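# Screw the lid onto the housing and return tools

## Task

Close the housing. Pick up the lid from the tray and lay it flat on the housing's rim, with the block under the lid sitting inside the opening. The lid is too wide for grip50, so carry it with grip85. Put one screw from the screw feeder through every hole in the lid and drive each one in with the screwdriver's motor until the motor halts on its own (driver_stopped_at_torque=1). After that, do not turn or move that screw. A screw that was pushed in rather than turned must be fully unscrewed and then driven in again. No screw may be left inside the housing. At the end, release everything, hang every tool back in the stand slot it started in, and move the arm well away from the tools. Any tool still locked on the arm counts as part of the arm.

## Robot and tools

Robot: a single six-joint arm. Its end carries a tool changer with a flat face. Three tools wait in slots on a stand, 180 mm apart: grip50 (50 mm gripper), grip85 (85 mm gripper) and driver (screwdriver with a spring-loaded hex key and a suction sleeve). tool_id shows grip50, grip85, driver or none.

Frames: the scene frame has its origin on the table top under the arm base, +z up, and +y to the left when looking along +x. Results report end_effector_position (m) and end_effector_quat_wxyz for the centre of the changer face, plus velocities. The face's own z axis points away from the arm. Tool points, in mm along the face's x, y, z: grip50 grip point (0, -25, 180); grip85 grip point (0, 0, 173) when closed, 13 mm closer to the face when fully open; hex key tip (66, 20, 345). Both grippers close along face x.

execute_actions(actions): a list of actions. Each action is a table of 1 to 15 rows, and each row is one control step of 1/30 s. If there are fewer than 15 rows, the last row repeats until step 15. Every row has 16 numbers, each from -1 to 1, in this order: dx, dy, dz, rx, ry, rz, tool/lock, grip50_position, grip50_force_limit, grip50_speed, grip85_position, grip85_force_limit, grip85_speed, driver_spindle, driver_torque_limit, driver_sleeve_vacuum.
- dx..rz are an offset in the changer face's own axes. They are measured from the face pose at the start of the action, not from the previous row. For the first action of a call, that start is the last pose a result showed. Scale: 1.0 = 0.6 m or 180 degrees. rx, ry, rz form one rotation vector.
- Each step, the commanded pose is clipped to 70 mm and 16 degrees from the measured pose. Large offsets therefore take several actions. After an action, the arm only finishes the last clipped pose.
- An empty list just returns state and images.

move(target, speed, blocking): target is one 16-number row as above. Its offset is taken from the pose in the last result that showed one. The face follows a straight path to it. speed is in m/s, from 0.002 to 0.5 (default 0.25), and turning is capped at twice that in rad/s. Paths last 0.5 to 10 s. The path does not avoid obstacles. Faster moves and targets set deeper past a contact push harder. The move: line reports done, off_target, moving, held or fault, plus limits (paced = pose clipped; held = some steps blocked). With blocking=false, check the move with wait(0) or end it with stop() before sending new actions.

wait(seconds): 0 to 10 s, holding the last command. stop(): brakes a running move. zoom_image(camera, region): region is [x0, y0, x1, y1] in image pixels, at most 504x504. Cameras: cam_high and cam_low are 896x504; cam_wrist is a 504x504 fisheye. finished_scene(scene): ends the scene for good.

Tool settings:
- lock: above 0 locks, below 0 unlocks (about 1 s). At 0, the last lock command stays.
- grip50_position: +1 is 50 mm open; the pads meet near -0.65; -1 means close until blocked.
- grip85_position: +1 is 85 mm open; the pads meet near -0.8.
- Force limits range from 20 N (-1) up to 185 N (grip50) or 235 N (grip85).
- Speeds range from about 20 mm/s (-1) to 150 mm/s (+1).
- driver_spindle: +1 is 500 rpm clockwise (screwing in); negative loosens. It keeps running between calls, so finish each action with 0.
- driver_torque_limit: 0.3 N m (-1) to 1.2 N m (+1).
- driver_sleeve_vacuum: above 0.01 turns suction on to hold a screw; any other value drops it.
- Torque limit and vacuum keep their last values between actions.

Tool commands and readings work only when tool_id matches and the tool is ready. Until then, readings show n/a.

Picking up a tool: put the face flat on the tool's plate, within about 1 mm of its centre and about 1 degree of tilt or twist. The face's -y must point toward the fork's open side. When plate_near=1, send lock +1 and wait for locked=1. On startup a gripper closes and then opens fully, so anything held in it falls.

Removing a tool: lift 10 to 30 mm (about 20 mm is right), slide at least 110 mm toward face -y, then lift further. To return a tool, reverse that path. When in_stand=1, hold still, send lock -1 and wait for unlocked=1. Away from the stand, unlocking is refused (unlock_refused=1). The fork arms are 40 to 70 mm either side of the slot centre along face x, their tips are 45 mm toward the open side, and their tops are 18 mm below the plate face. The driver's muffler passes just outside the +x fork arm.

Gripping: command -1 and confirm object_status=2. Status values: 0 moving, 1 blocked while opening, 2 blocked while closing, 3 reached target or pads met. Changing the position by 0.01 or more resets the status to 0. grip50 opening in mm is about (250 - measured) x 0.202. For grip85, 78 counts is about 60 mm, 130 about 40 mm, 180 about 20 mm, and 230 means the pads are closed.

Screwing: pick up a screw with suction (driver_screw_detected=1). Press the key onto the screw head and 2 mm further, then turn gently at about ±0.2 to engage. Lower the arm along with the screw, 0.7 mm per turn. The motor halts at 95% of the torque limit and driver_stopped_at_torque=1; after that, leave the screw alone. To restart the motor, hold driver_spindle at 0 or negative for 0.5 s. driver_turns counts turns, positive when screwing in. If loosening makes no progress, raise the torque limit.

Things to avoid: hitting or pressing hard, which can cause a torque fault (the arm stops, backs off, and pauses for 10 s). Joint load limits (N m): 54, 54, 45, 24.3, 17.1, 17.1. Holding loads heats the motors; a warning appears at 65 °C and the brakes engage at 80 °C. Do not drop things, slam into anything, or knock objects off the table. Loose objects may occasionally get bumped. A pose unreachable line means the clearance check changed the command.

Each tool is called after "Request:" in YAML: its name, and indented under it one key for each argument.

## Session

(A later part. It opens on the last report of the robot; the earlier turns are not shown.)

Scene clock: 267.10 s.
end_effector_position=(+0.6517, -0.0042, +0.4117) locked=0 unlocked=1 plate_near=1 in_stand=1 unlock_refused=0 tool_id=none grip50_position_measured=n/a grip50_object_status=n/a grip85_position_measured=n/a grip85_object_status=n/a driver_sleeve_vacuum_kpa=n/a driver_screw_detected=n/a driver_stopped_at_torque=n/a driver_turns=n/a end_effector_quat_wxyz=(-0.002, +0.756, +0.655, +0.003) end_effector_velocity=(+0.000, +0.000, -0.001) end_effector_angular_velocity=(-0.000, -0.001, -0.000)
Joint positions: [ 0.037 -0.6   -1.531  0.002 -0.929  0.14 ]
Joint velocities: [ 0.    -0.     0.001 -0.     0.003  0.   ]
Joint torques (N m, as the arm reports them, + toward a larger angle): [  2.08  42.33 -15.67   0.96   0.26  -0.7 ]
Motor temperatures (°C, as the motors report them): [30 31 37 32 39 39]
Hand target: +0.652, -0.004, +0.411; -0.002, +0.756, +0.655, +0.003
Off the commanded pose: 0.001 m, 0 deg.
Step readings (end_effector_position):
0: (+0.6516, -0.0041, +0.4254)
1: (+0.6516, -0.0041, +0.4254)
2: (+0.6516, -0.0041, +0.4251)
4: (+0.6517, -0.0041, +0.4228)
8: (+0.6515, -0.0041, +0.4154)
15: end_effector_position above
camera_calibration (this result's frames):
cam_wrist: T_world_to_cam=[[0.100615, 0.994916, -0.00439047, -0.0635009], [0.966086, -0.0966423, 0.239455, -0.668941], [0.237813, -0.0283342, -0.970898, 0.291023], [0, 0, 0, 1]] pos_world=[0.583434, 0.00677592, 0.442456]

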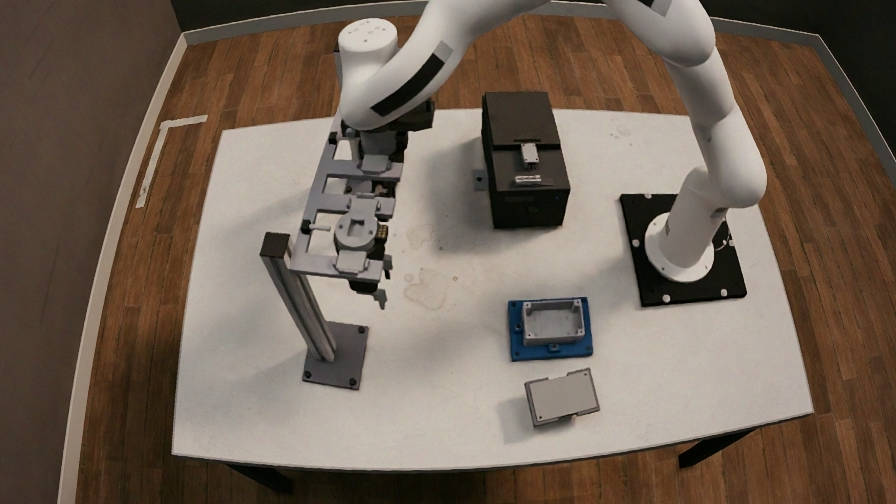

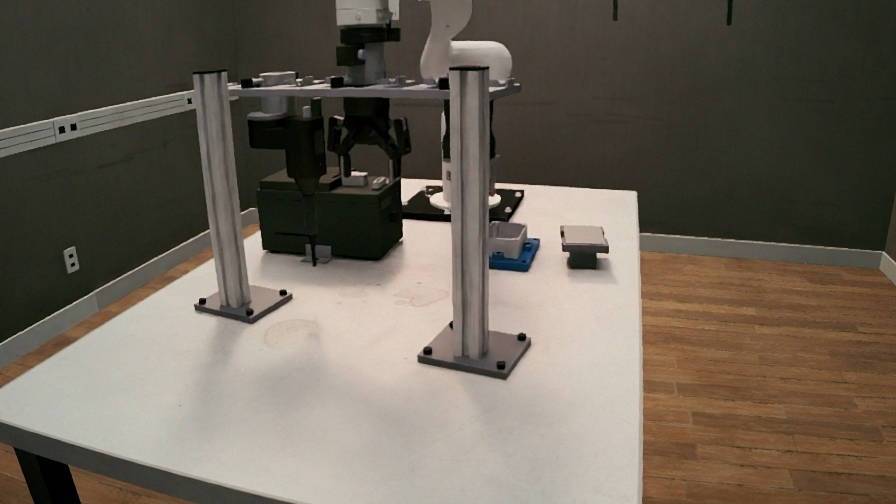

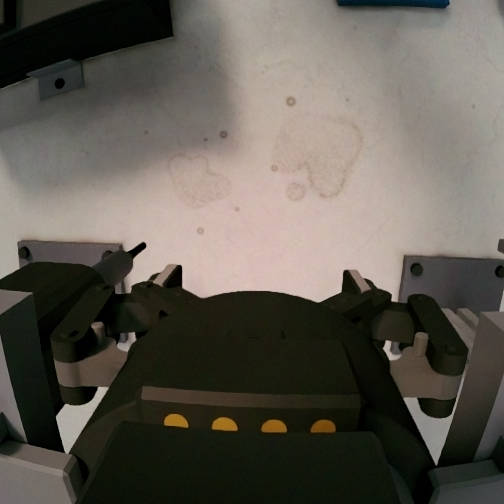

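Request:
execute_actions:
  actions:
    - [[0,0,0,0,0,0,1,1,0,0,1,0,0,0,0,0]]
    - [[0,0,0,0,0,0,1,1,0,0,1,0,0,0,0,0]]
    - [[0,0,0,0,0,0,1,1,0,0,1,0,0,0,0,0]]

Scene clock: 274.77 s.
end_effector_position=(+0.6518, -0.0041, +0.4117) locked=1 unlocked=0 plate_near=1 in_stand=1 unlock_refused=0 tool_id=grip85 grip50_position_measured=n/a grip50_object_status=n/a grip85_position_measured=n/a grip85_object_status=n/a driver_sleeve_vacuum_kpa=n/a driver_screw_detected=n/a driver_stopped_at_torque=n/a driver_turns=n/a end_effector_quat_wxyz=(-0.002, +0.756, +0.655, +0.004) end_effector_velocity=(+0.000, +0.000, +0.000) end_effector_angular_velocity=(+0.000, +0.000, +0.000)
Joint positions: [ 0.037 -0.601 -1.531  0.002 -0.928  0.14 ]
Joint velocities: [ 0.001 -0.    -0.001  0.    -0.001  0.   ]
Joint torques (N m, as the arm reports them, + toward a larger angle): [ 11.03  33.54 -13.32   3.74   1.08  -1.15]
Motor temperatures (°C, as the motors report them): [30 31 37 32 39 39]
Hand target: +0.652, -0.004, +0.412; -0.002, +0.756, +0.655, +0.004
Off the commanded pose: 0.000 m, 0 deg.
Step readings (end_effector_position; steps 1 to 15: 1st action; 16 to 30: 2nd action; 31 to 45: 3rd action):
0: (+0.6516, -0.0040, +0.4112)
1: (+0.6516, -0.0040, +0.4112)
2: (+0.6516, -0.0040, +0.4112)
4: (+0.6516, -0.0041, +0.4112)
8: (+0.6516, -0.0041, +0.4113)
15: (+0.6516, -0.0041, +0.4113)
16: (+0.6516, -0.0041, +0.4114)
17: (+0.6516, -0.0041, +0.4113)
19: (+0.6516, -0.0041, +0.4113)
23: (+0.6517, -0.0041, +0.4114)
30: (+0.6518, -0.0041, +0.4117)
31: (+0.6518, -0.0041, +0.4117)
32: (+0.6518, -0.0041, +0.4117)
34: (+0.6518, -0.0041, +0.4117)
38: (+0.6518, -0.0041, +0.4117)
45: end_effector_position above
camera_calibration (this result's frames):
cam_wrist: T_world_to_cam=[[0.10055, 0.994923, -0.0043135, -0.0635505], [0.965969, -0.0965834, 0.239949, -0.669166], [0.238314, -0.0282936, -0.970776, 0.290589], [0, 0, 0, 1]] pos_world=[0.583532, 0.00681925, 0.442389]

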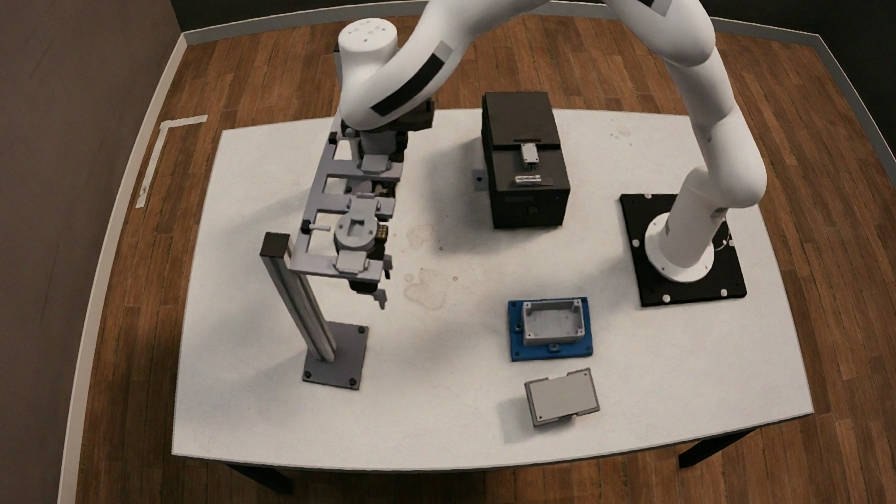

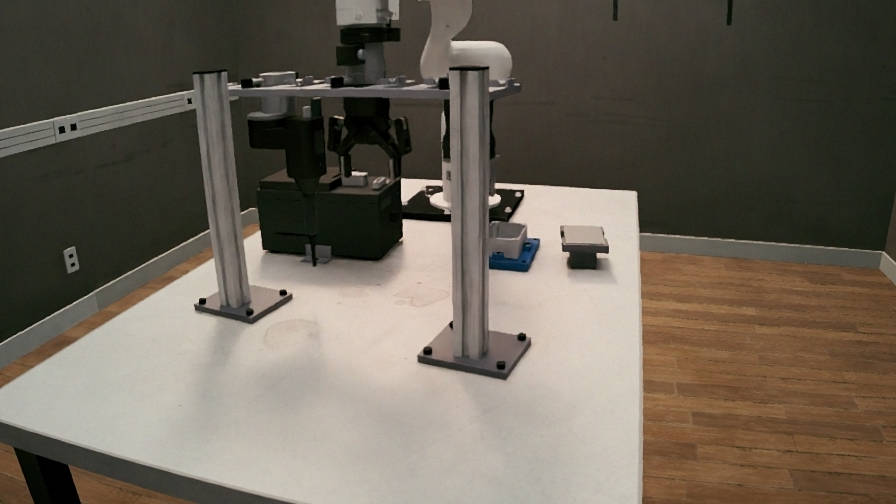

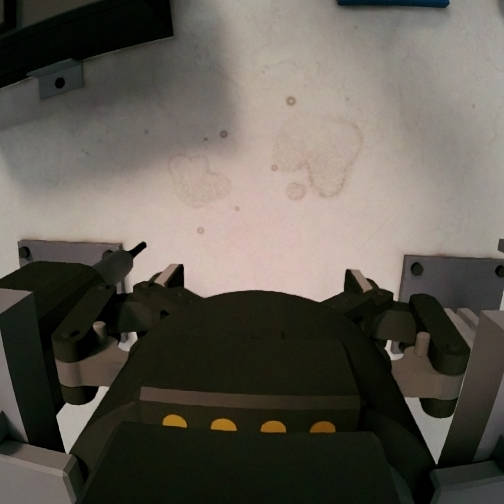

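Request:
move:
  target: [0,0,-0.0333,0,0,0,0,1,0,0,1,0,0,0,0,0]
  speed: 0.1

Request:
move:
  target: [0,-0.21,0,0,0,0,0,1,0,0,1,0,0,0,0,0]
  speed: 0.15

Scene clock: 287.03 s.
end_effector_position=(+0.6516, -0.0041, +0.4314) locked=1 unlocked=0 plate_near=1 in_stand=0 unlock_refused=0 tool_id=grip85 grip50_position_measured=n/a grip50_object_status=n/a grip85_position_measured=3 grip85_object_status=3 driver_sleeve_vacuum_kpa=n/a driver_screw_detected=n/a driver_stopped_at_torque=n/a driver_turns=n/a end_effector_quat_wxyz=(-0.002, +0.756, +0.655, +0.003) end_effector_velocity=(+0.000, -0.001, +0.001) end_effector_angular_velocity=(-0.001, -0.002, -0.001)
Joint positions: [ 0.037 -0.586 -1.554  0.002 -0.967  0.139]
Joint velocities: [-0.001  0.    -0.001 -0.001  0.     0.001]
Joint torques (N m, as the arm reports them, + toward a larger angle): [ -1.62  58.24 -22.72   0.9    0.02  -0.34]
Motor temperatures (°C, as the motors report them): [30 31 37 33 39 39]
Hand target: +0.652, -0.004, +0.432; -0.002, +0.756, +0.655, +0.004
Off the commanded pose: 0.000 m, 0 deg.
move: done
camera_calibration (this result's frames):
cam_wrist: T_world_to_cam=[[0.100192, 0.994959, -0.00428627, -0.0632606], [0.966179, -0.0962633, 0.239229, -0.67355], [0.237611, -0.0281102, -0.970954, 0.310264], [0, 0, 0, 1]] pos_world=[0.583386, 0.00682514, 0.462113]

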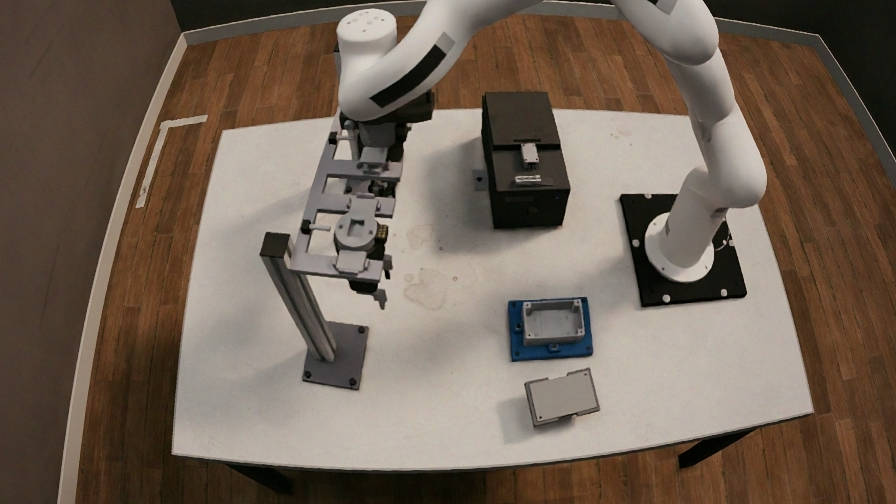

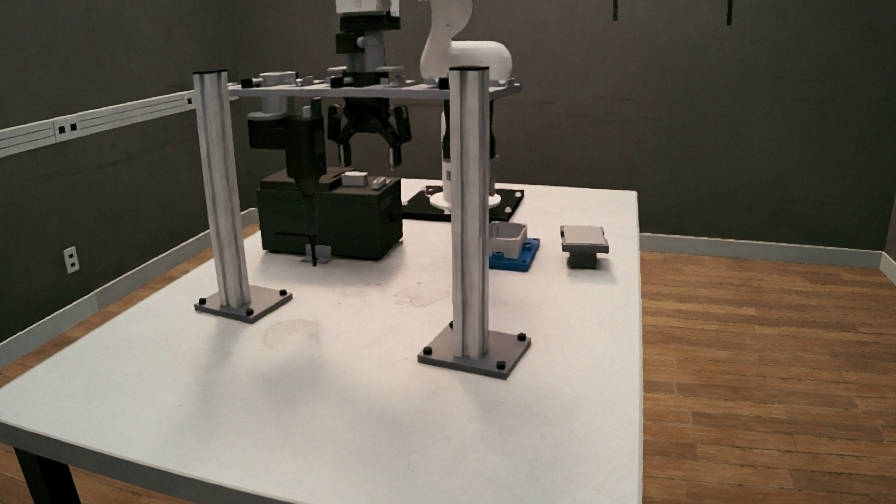

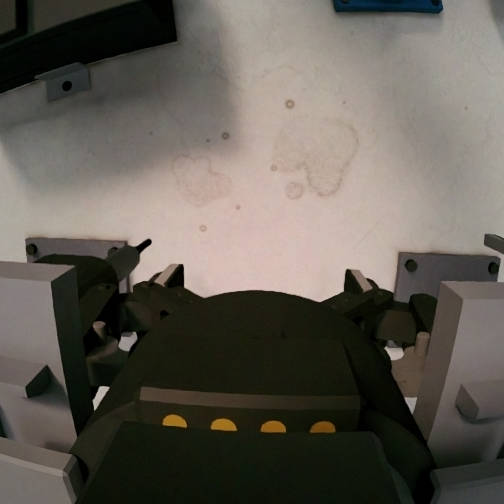

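Scene clock: 288.30 s.
end_effector_position=(+0.5272, +0.0140, +0.4312) locked=1 unlocked=0 plate_near=1 in_stand=0 unlock_refused=0 tool_id=grip85 grip50_position_measured=n/a grip50_object_status=n/a grip85_position_measured=3 grip85_object_status=3 driver_sleeve_vacuum_kpa=n/a driver_screw_detected=n/a driver_stopped_at_torque=n/a driver_turns=n/a end_effector_quat_wxyz=(-0.002, +0.756, +0.655, +0.004) end_effector_velocity=(-0.001, +0.000, +0.000) end_effector_angular_velocity=(+0.000, -0.000, +0.000)
Joint positions: [ 0.071 -0.281 -1.133  0.002 -0.85   0.173]
Joint velocities: [0.    0.002 0.003 0.    0.001 0.   ]
Joint torques (N m, as the arm reports them, + toward a larger angle): [ -1.34  41.43 -21.36   0.23   0.04  -0.3 ]
Motor temperatures (°C, as the motors report them): [30 31 37 33 39 39]
Hand target: +0.527, +0.014, +0.431; -0.002, +0.756, +0.655, +0.003
Off the commanded pose: 0.000 m, 0 deg.
move: done
camera_calibration (this result's frames):
cam_wrist: T_world_to_cam=[[0.100393, 0.994939, -0.00432377, -0.0689363], [0.9661, -0.0964419, 0.23948, -0.551589], [0.237851, -0.0282192, -0.970892, 0.340066], [0, 0, 0, 1]] pos_world=[0.458926, 0.0249874, 0.461964]

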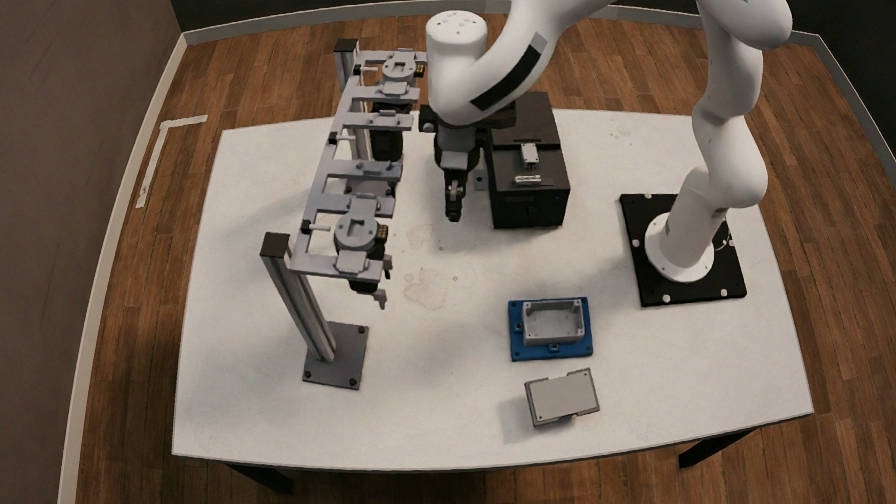

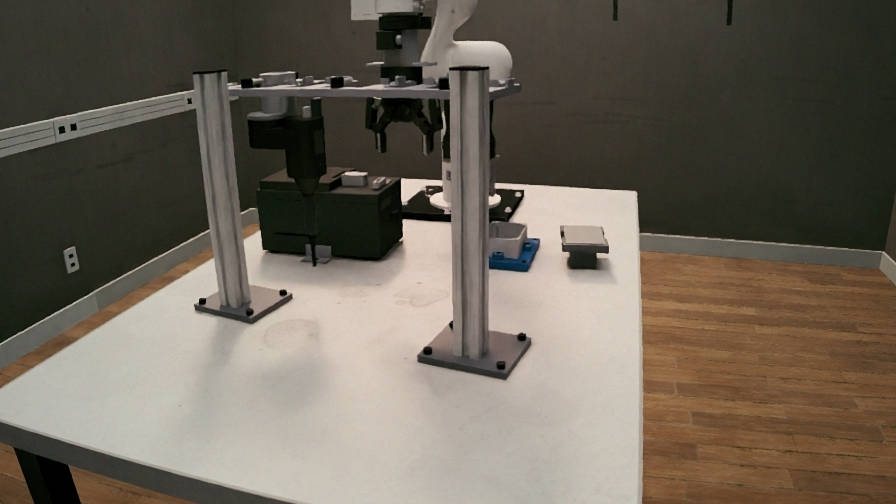

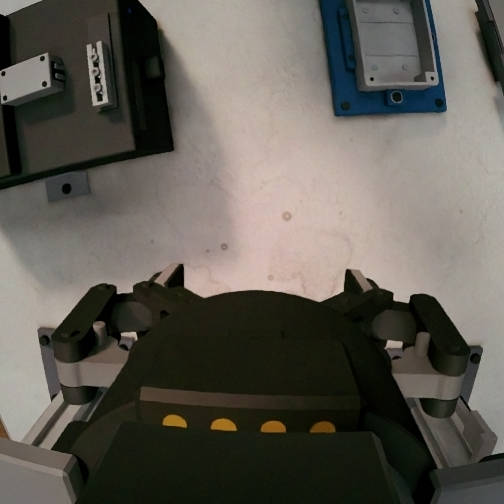

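Request:
move:
  target: [0.511,-0.322,0.052,0,0,-0.032,0,1,0,0,1,0,0,0,0,0]
  speed: 0.35

Scene clock: 320.43 s.
end_effector_position=(+0.3803, +0.3452, +0.4019) locked=1 unlocked=0 plate_near=1 in_stand=0 unlock_refused=0 tool_id=grip85 grip50_position_measured=n/a grip50_object_status=n/a grip85_position_measured=3 grip85_object_status=3 driver_sleeve_vacuum_kpa=n/a driver_screw_detected=n/a driver_stopped_at_torque=n/a driver_turns=n/a end_effector_quat_wxyz=(-0.002, +0.722, +0.692, +0.003) end_effector_velocity=(-0.000, +0.002, +0.000) end_effector_angular_velocity=(+0.001, -0.001, +0.001)
Joint positions: [ 0.78  -0.284 -1.062  0.001 -0.775  0.783]
Joint velocities: [ 0.003 -0.002 -0.003 -0.     0.001  0.002]
Joint torques (N m, as the arm reports them, + toward a larger angle): [ -1.43  41.17 -21.24   0.14   0.05  -0.25]
Motor temperatures (°C, as the motors report them): [30 31 37 32 39 39]
Hand target: +0.380, +0.346, +0.402; -0.002, +0.722, +0.692, +0.003
Off the commanded pose: 0.001 m, 0 deg.
move: done
camera_calibration (this result's frames):
cam_wrist: T_world_to_cam=[[0.00056541, 0.999991, -0.00416929, -0.347654], [0.971007, 0.000447661, 0.239051, -0.405904], [0.239051, -0.00418357, -0.970998, 0.347108], [0, 0, 0, 1]] pos_world=[0.311356, 0.349285, 0.432624]

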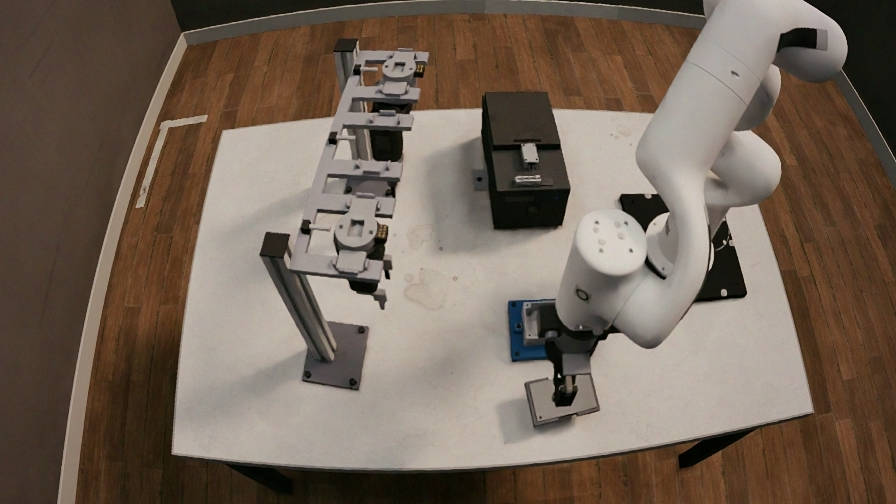

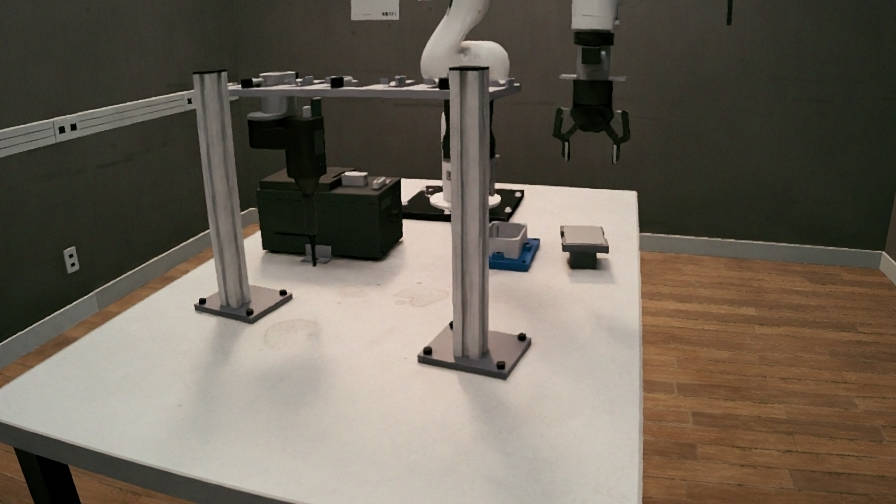

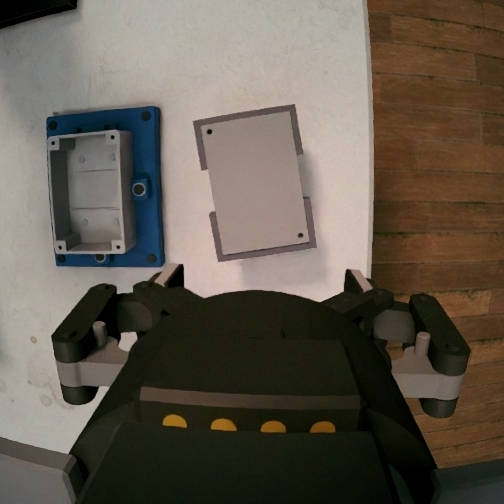

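Request:
zoom_image:
  camera: "cam_wrist"
  region: [170, 90, 350, 270]

Request:
zoom_image:
  camera: "cam_wrist"
  region: [20, 90, 200, 270]

Request:
zoom_image:
  camera: "cam_low"
  region: [470, 60, 670, 290]

Region (170, 90, 350, 270) of cam_wrist's 504x504 image, scaled by 2.800, with more detail than that image has.

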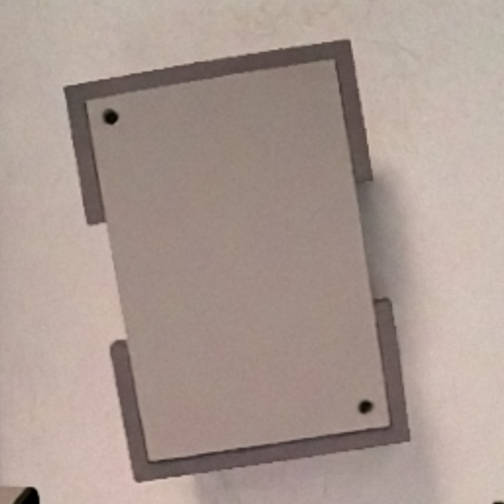

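Region (20, 90, 200, 270) of cam_wrist's 504x504 image, scaled by 2.800, with more detail than that image has.

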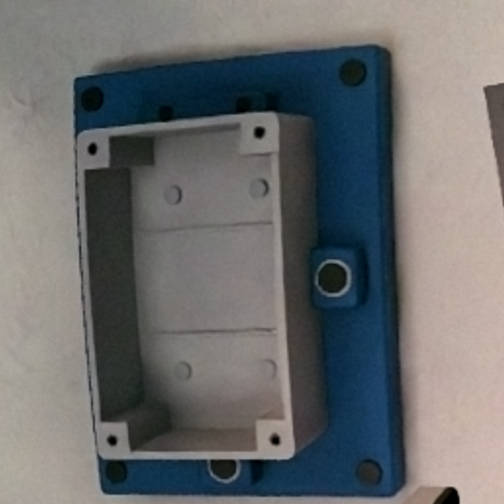

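Region (470, 60, 670, 290) of cam_low's 896x504 image, scaled by 2.191, with more detail than that image has; it fills the left 438 columns of this view, and the rest is white.

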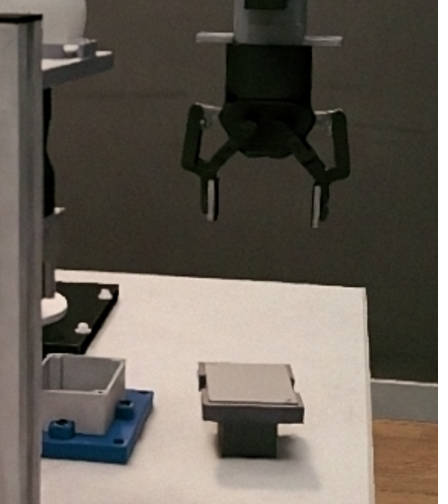

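Request:
move:
  target: [0.0042,-0.0625,0.22,0,0,-0.063,0,1,0,0,1,0,0,0,0,0]
  speed: 0.25

Request:
zoom_image:
  camera: "cam_low"
  region: [510, 130, 670, 290]

Request:
zoom_image:
  camera: "cam_high"
  region: [490, 330, 650, 460]

Scene clock: 401.73 s.
end_effector_position=(+0.3435, +0.3503, +0.2703) locked=1 unlocked=0 plate_near=1 in_stand=0 unlock_refused=0 tool_id=grip85 grip50_position_measured=n/a grip50_object_status=n/a grip85_position_measured=3 grip85_object_status=3 driver_sleeve_vacuum_kpa=n/a driver_screw_detected=n/a driver_stopped_at_torque=n/a driver_turns=n/a end_effector_quat_wxyz=(-0.002, +0.651, +0.759, +0.004) end_effector_velocity=(-0.002, -0.001, -0.003) end_effector_angular_velocity=(-0.004, +0.005, +0.002)
Joint positions: [ 0.837 -0.431 -0.907  0.    -0.473  0.643]
Joint velocities: [ 0.001 -0.003  0.003  0.001  0.    -0.002]
Joint torques (N m, as the arm reports them, + toward a larger angle): [ -1.75  42.87 -17.81   0.41  -0.05  -0.24]
Motor temperatures (°C, as the motors report them): [30 31 38 32 39 39]
Hand target: +0.343, +0.350, +0.270; -0.002, +0.651, +0.759, +0.003
Off the commanded pose: 0.001 m, 0 deg.
move: done
camera_calibration (this result's frames):
cam_wrist: T_world_to_cam=[[-0.195525, 0.980689, -0.00445969, -0.279123], [0.95148, 0.190799, 0.241417, -0.39931], [0.237606, 0.0429596, -0.970411, 0.212002], [0, 0, 0, 1]] pos_world=[0.274987, 0.340813, 0.300885]

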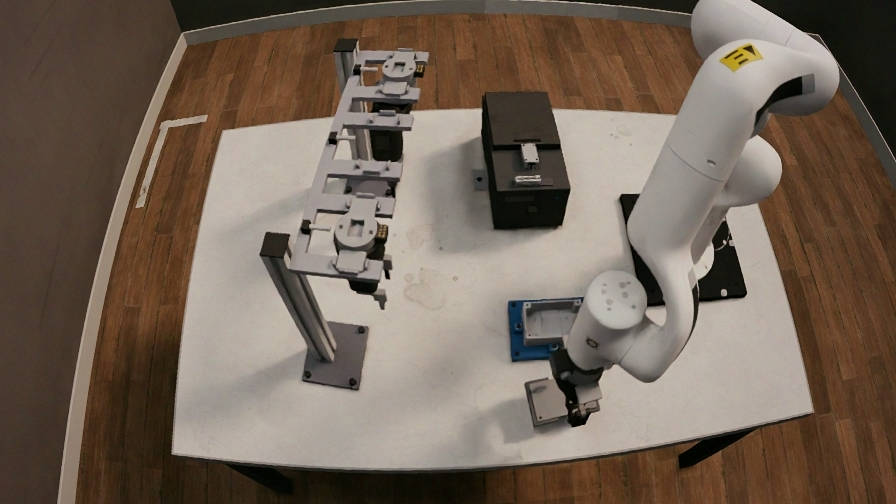

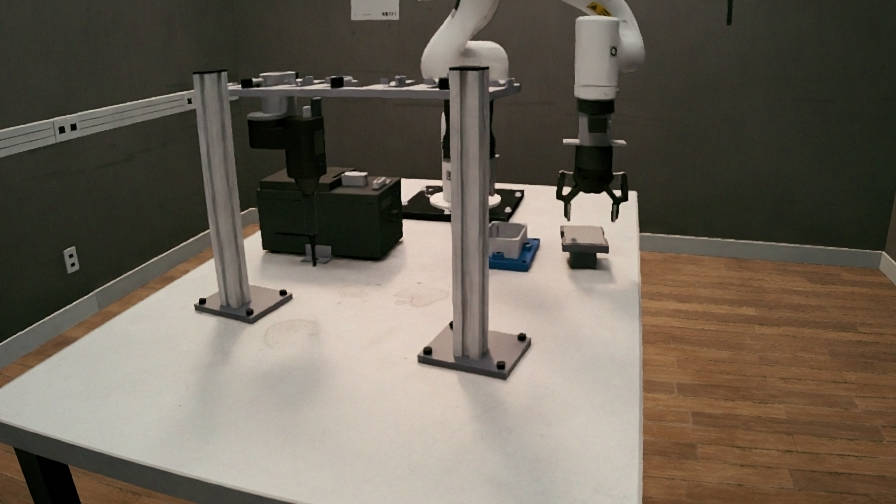

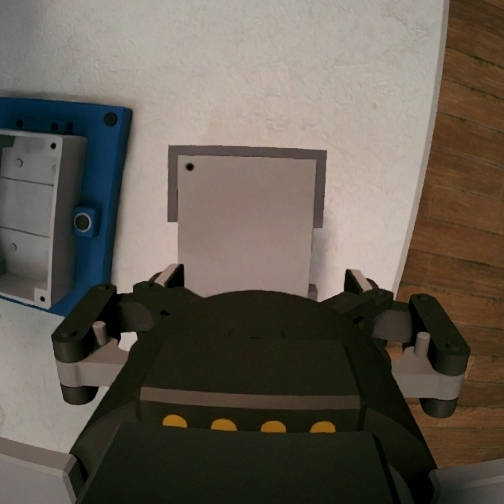

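Region (510, 130, 670, 290) of cam_low's 896x504 image, scaled by 3.150, with more detail than that image has.

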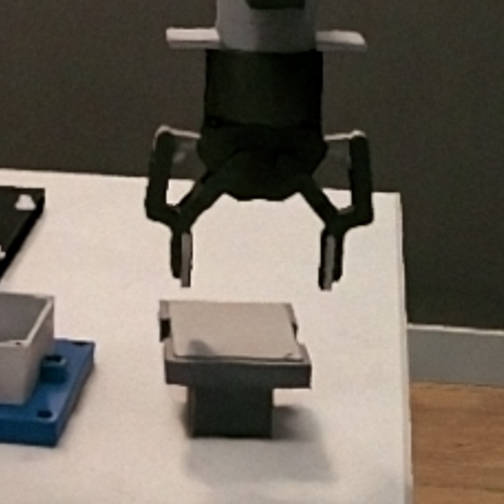

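Region (490, 330, 650, 460) of cam_high's 896x504 image, scaled by 3.150, with more detail than that image has; it fills the top 410 rows of this view, and the rest is white.

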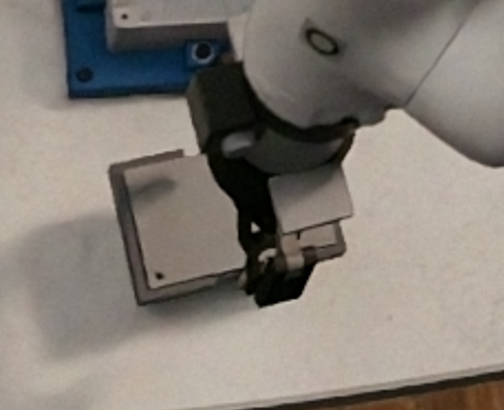

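Request:
move:
  target: [-0.0167,0,0.033,0,0,0,0,1,0,0,1,0,0,0,0,0]
  speed: 0.1

Request:
zoom_image:
  camera: "cam_low"
  region: [530, 170, 650, 290]

Request:
zoom_image:
  camera: "cam_wrist"
  region: [140, 120, 400, 320]

Scene clock: 457.00 s.
end_effector_position=(+0.3451, +0.3407, +0.2506) locked=1 unlocked=0 plate_near=1 in_stand=0 unlock_refused=0 tool_id=grip85 grip50_position_measured=n/a grip50_object_status=n/a grip85_position_measured=3 grip85_object_status=3 driver_sleeve_vacuum_kpa=n/a driver_screw_detected=n/a driver_stopped_at_torque=n/a driver_turns=n/a end_effector_quat_wxyz=(-0.002, +0.651, +0.759, +0.004) end_effector_velocity=(+0.001, +0.000, -0.000) end_effector_angular_velocity=(+0.003, -0.003, +0.000)
Joint positions: [ 0.82  -0.457 -0.885  0.    -0.425  0.627]
Joint velocities: [-0.001 -0.001 -0.     0.     0.005 -0.002]
Joint torques (N m, as the arm reports them, + toward a larger angle): [ -1.82  43.3  -16.62   0.04   0.02  -0.22]
Motor temperatures (°C, as the motors report them): [30 31 38 32 39 39]
Hand target: +0.345, +0.341, +0.250; -0.002, +0.651, +0.759, +0.004
Off the commanded pose: 0.000 m, 0 deg.
move: done
camera_calibration (this result's frames):
cam_wrist: T_world_to_cam=[[-0.195494, 0.980695, -0.00441766, -0.269416], [0.951428, 0.190749, 0.241661, -0.394271], [0.237838, 0.0430402, -0.970351, 0.192757], [0, 0, 0, 1]] pos_world=[0.276606, 0.331125, 0.281132]

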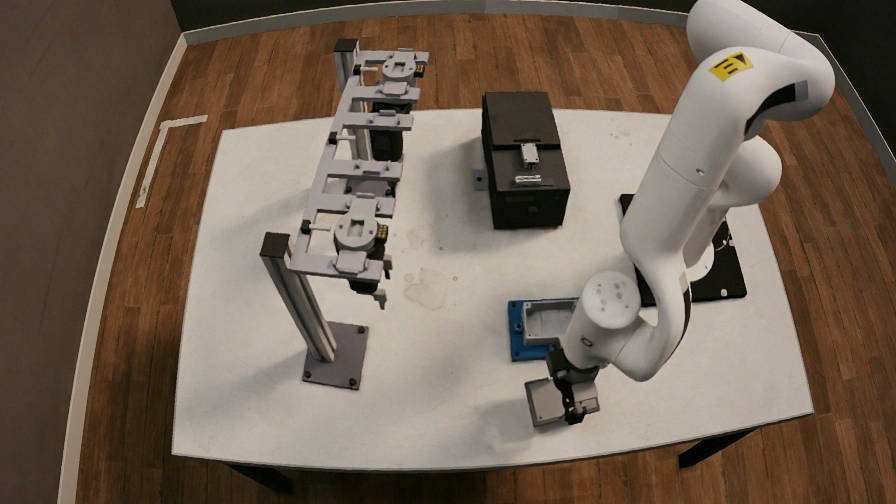

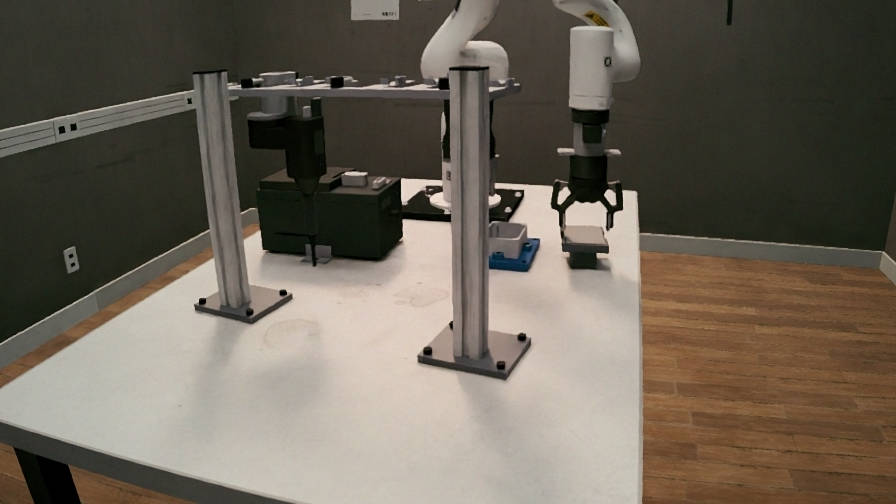

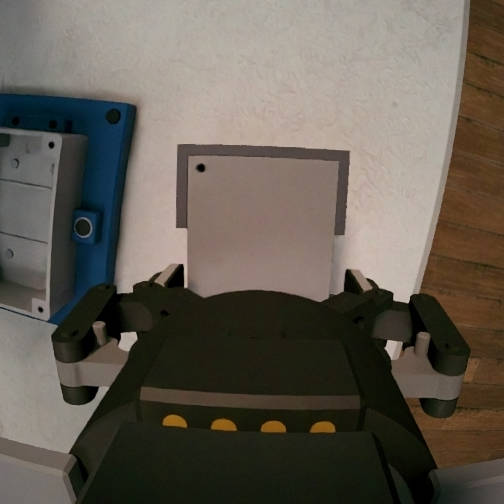

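Region (530, 170, 650, 290) of cam_low's 896x504 image, scaled by 4.200, with more detail than that image has.

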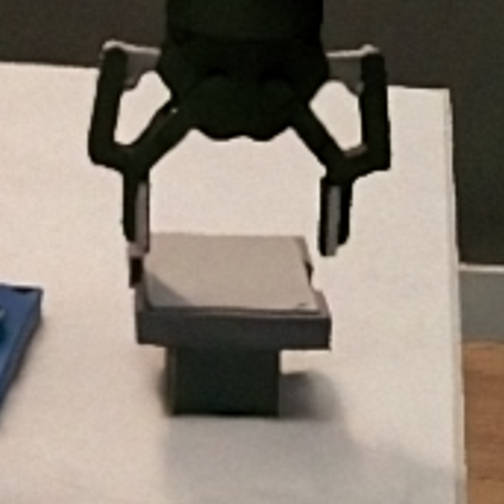

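Region (140, 120, 400, 320) of cam_wrist's 504x504 image, scaled by 1.938, with more detail than that image has; it fills the top 388 rows of this view, and the rest is white.

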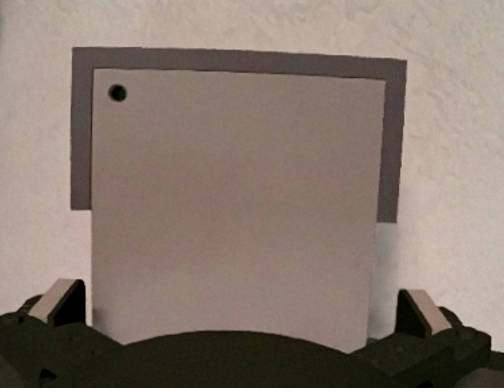

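Request:
execute_actions:
  actions:
    - [[-0.0042,0,0.012,0,0,0,0,1,0,0,1,0,0,0,0,0]]

Request:
zoom_image:
  camera: "cam_low"
  region: [530, 170, 650, 290]

Request:
zoom_image:
  camera: "cam_wrist"
  region: [140, 120, 400, 320]

Request:
zoom_image:
  camera: "cam_high"
  region: [510, 350, 630, 450]

Scene clock: 476.50 s.
end_effector_position=(+0.3456, +0.3383, +0.2434) locked=1 unlocked=0 plate_near=1 in_stand=0 unlock_refused=0 tool_id=grip85 grip50_position_measured=n/a grip50_object_status=n/a grip85_position_measured=3 grip85_object_status=3 driver_sleeve_vacuum_kpa=n/a driver_screw_detected=n/a driver_stopped_at_torque=n/a driver_turns=n/a end_effector_quat_wxyz=(-0.002, +0.651, +0.759, +0.004) end_effector_velocity=(-0.000, -0.000, -0.000) end_effector_angular_velocity=(+0.000, -0.000, +0.001)
Joint positions: [ 0.816 -0.469 -0.88   0.    -0.408  0.622]
Joint velocities: [-0.     0.     0.001 -0.     0.001 -0.001]
Joint torques (N m, as the arm reports them, + toward a larger angle): [ -1.83  43.49 -16.27   0.06  -0.04  -0.3 ]
Motor temperatures (°C, as the motors report them): [30 31 38 32 39 39]
Hand target: +0.346, +0.338, +0.243; -0.002, +0.651, +0.759, +0.004
Off the commanded pose: 0.000 m, 0 deg.
Step readings (end_effector_position):
0: (+0.3451, +0.3406, +0.2504)
1: (+0.3451, +0.3406, +0.2504)
2: (+0.3453, +0.3404, +0.2497)
4: (+0.3455, +0.3392, +0.2461)
8: (+0.3453, +0.3381, +0.2434)
15: end_effector_position above
camera_calibration (this result's frames):
cam_wrist: T_world_to_cam=[[-0.19549, 0.980696, -0.00437387, -0.267015], [0.951401, 0.190728, 0.241782, -0.392503], [0.237949, 0.0431045, -0.970321, 0.185743], [0, 0, 0, 1]] pos_world=[0.277032, 0.328715, 0.273962]

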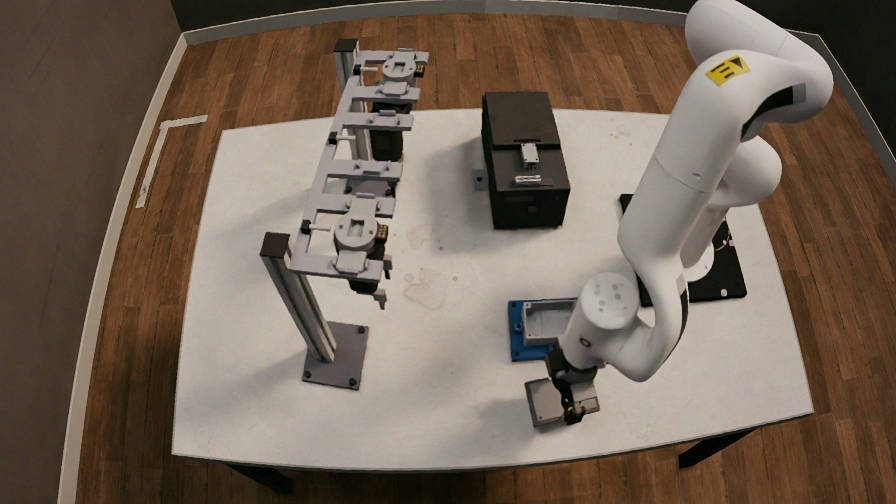

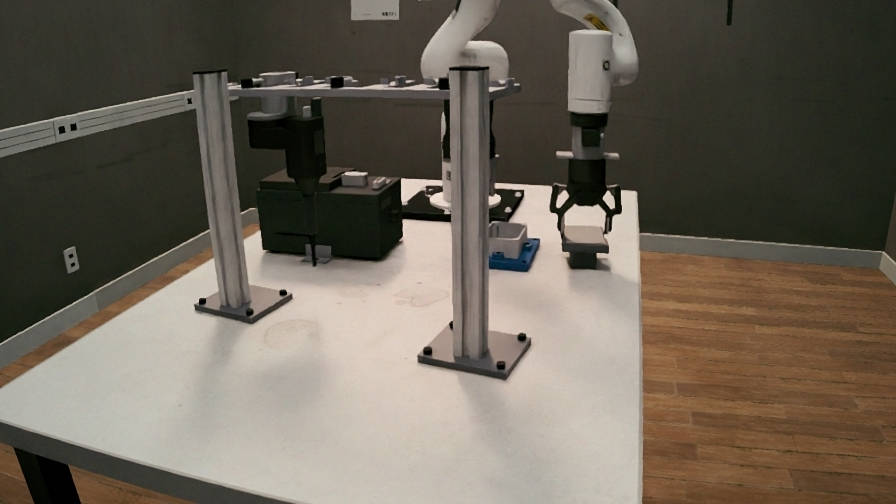

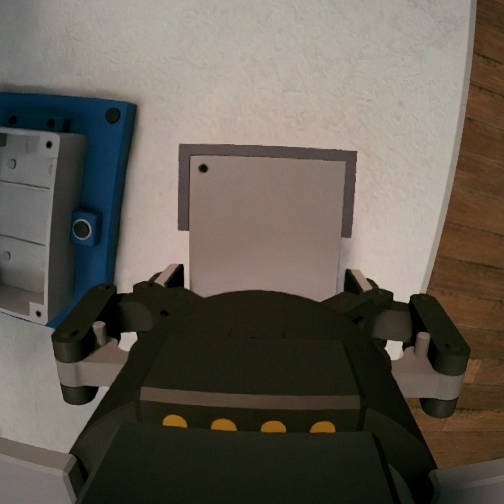

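Region (530, 170, 650, 290) of cam_low's 896x504 image, scaled by 4.200, with more detail than that image has.

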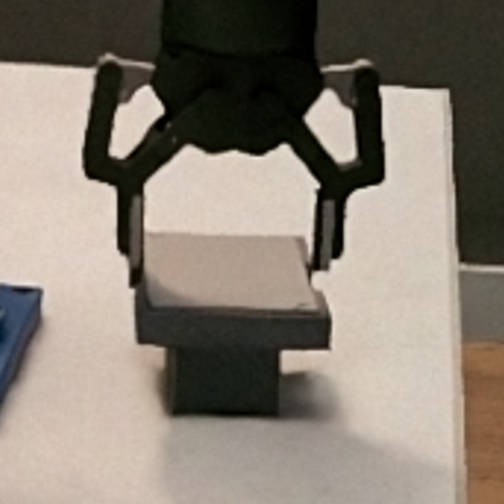

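Region (140, 120, 400, 320) of cam_wrist's 504x504 image, scaled by 1.938, with more detail than that image has; it fills the top 388 rows of this view, and the rest is white.

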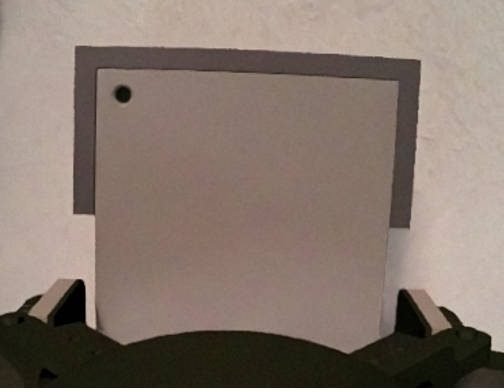

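Region (510, 350, 630, 450) of cam_high's 896x504 image, scaled by 4.200, with more detail than that image has.

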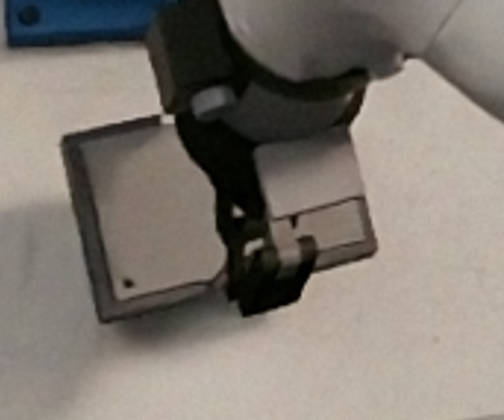

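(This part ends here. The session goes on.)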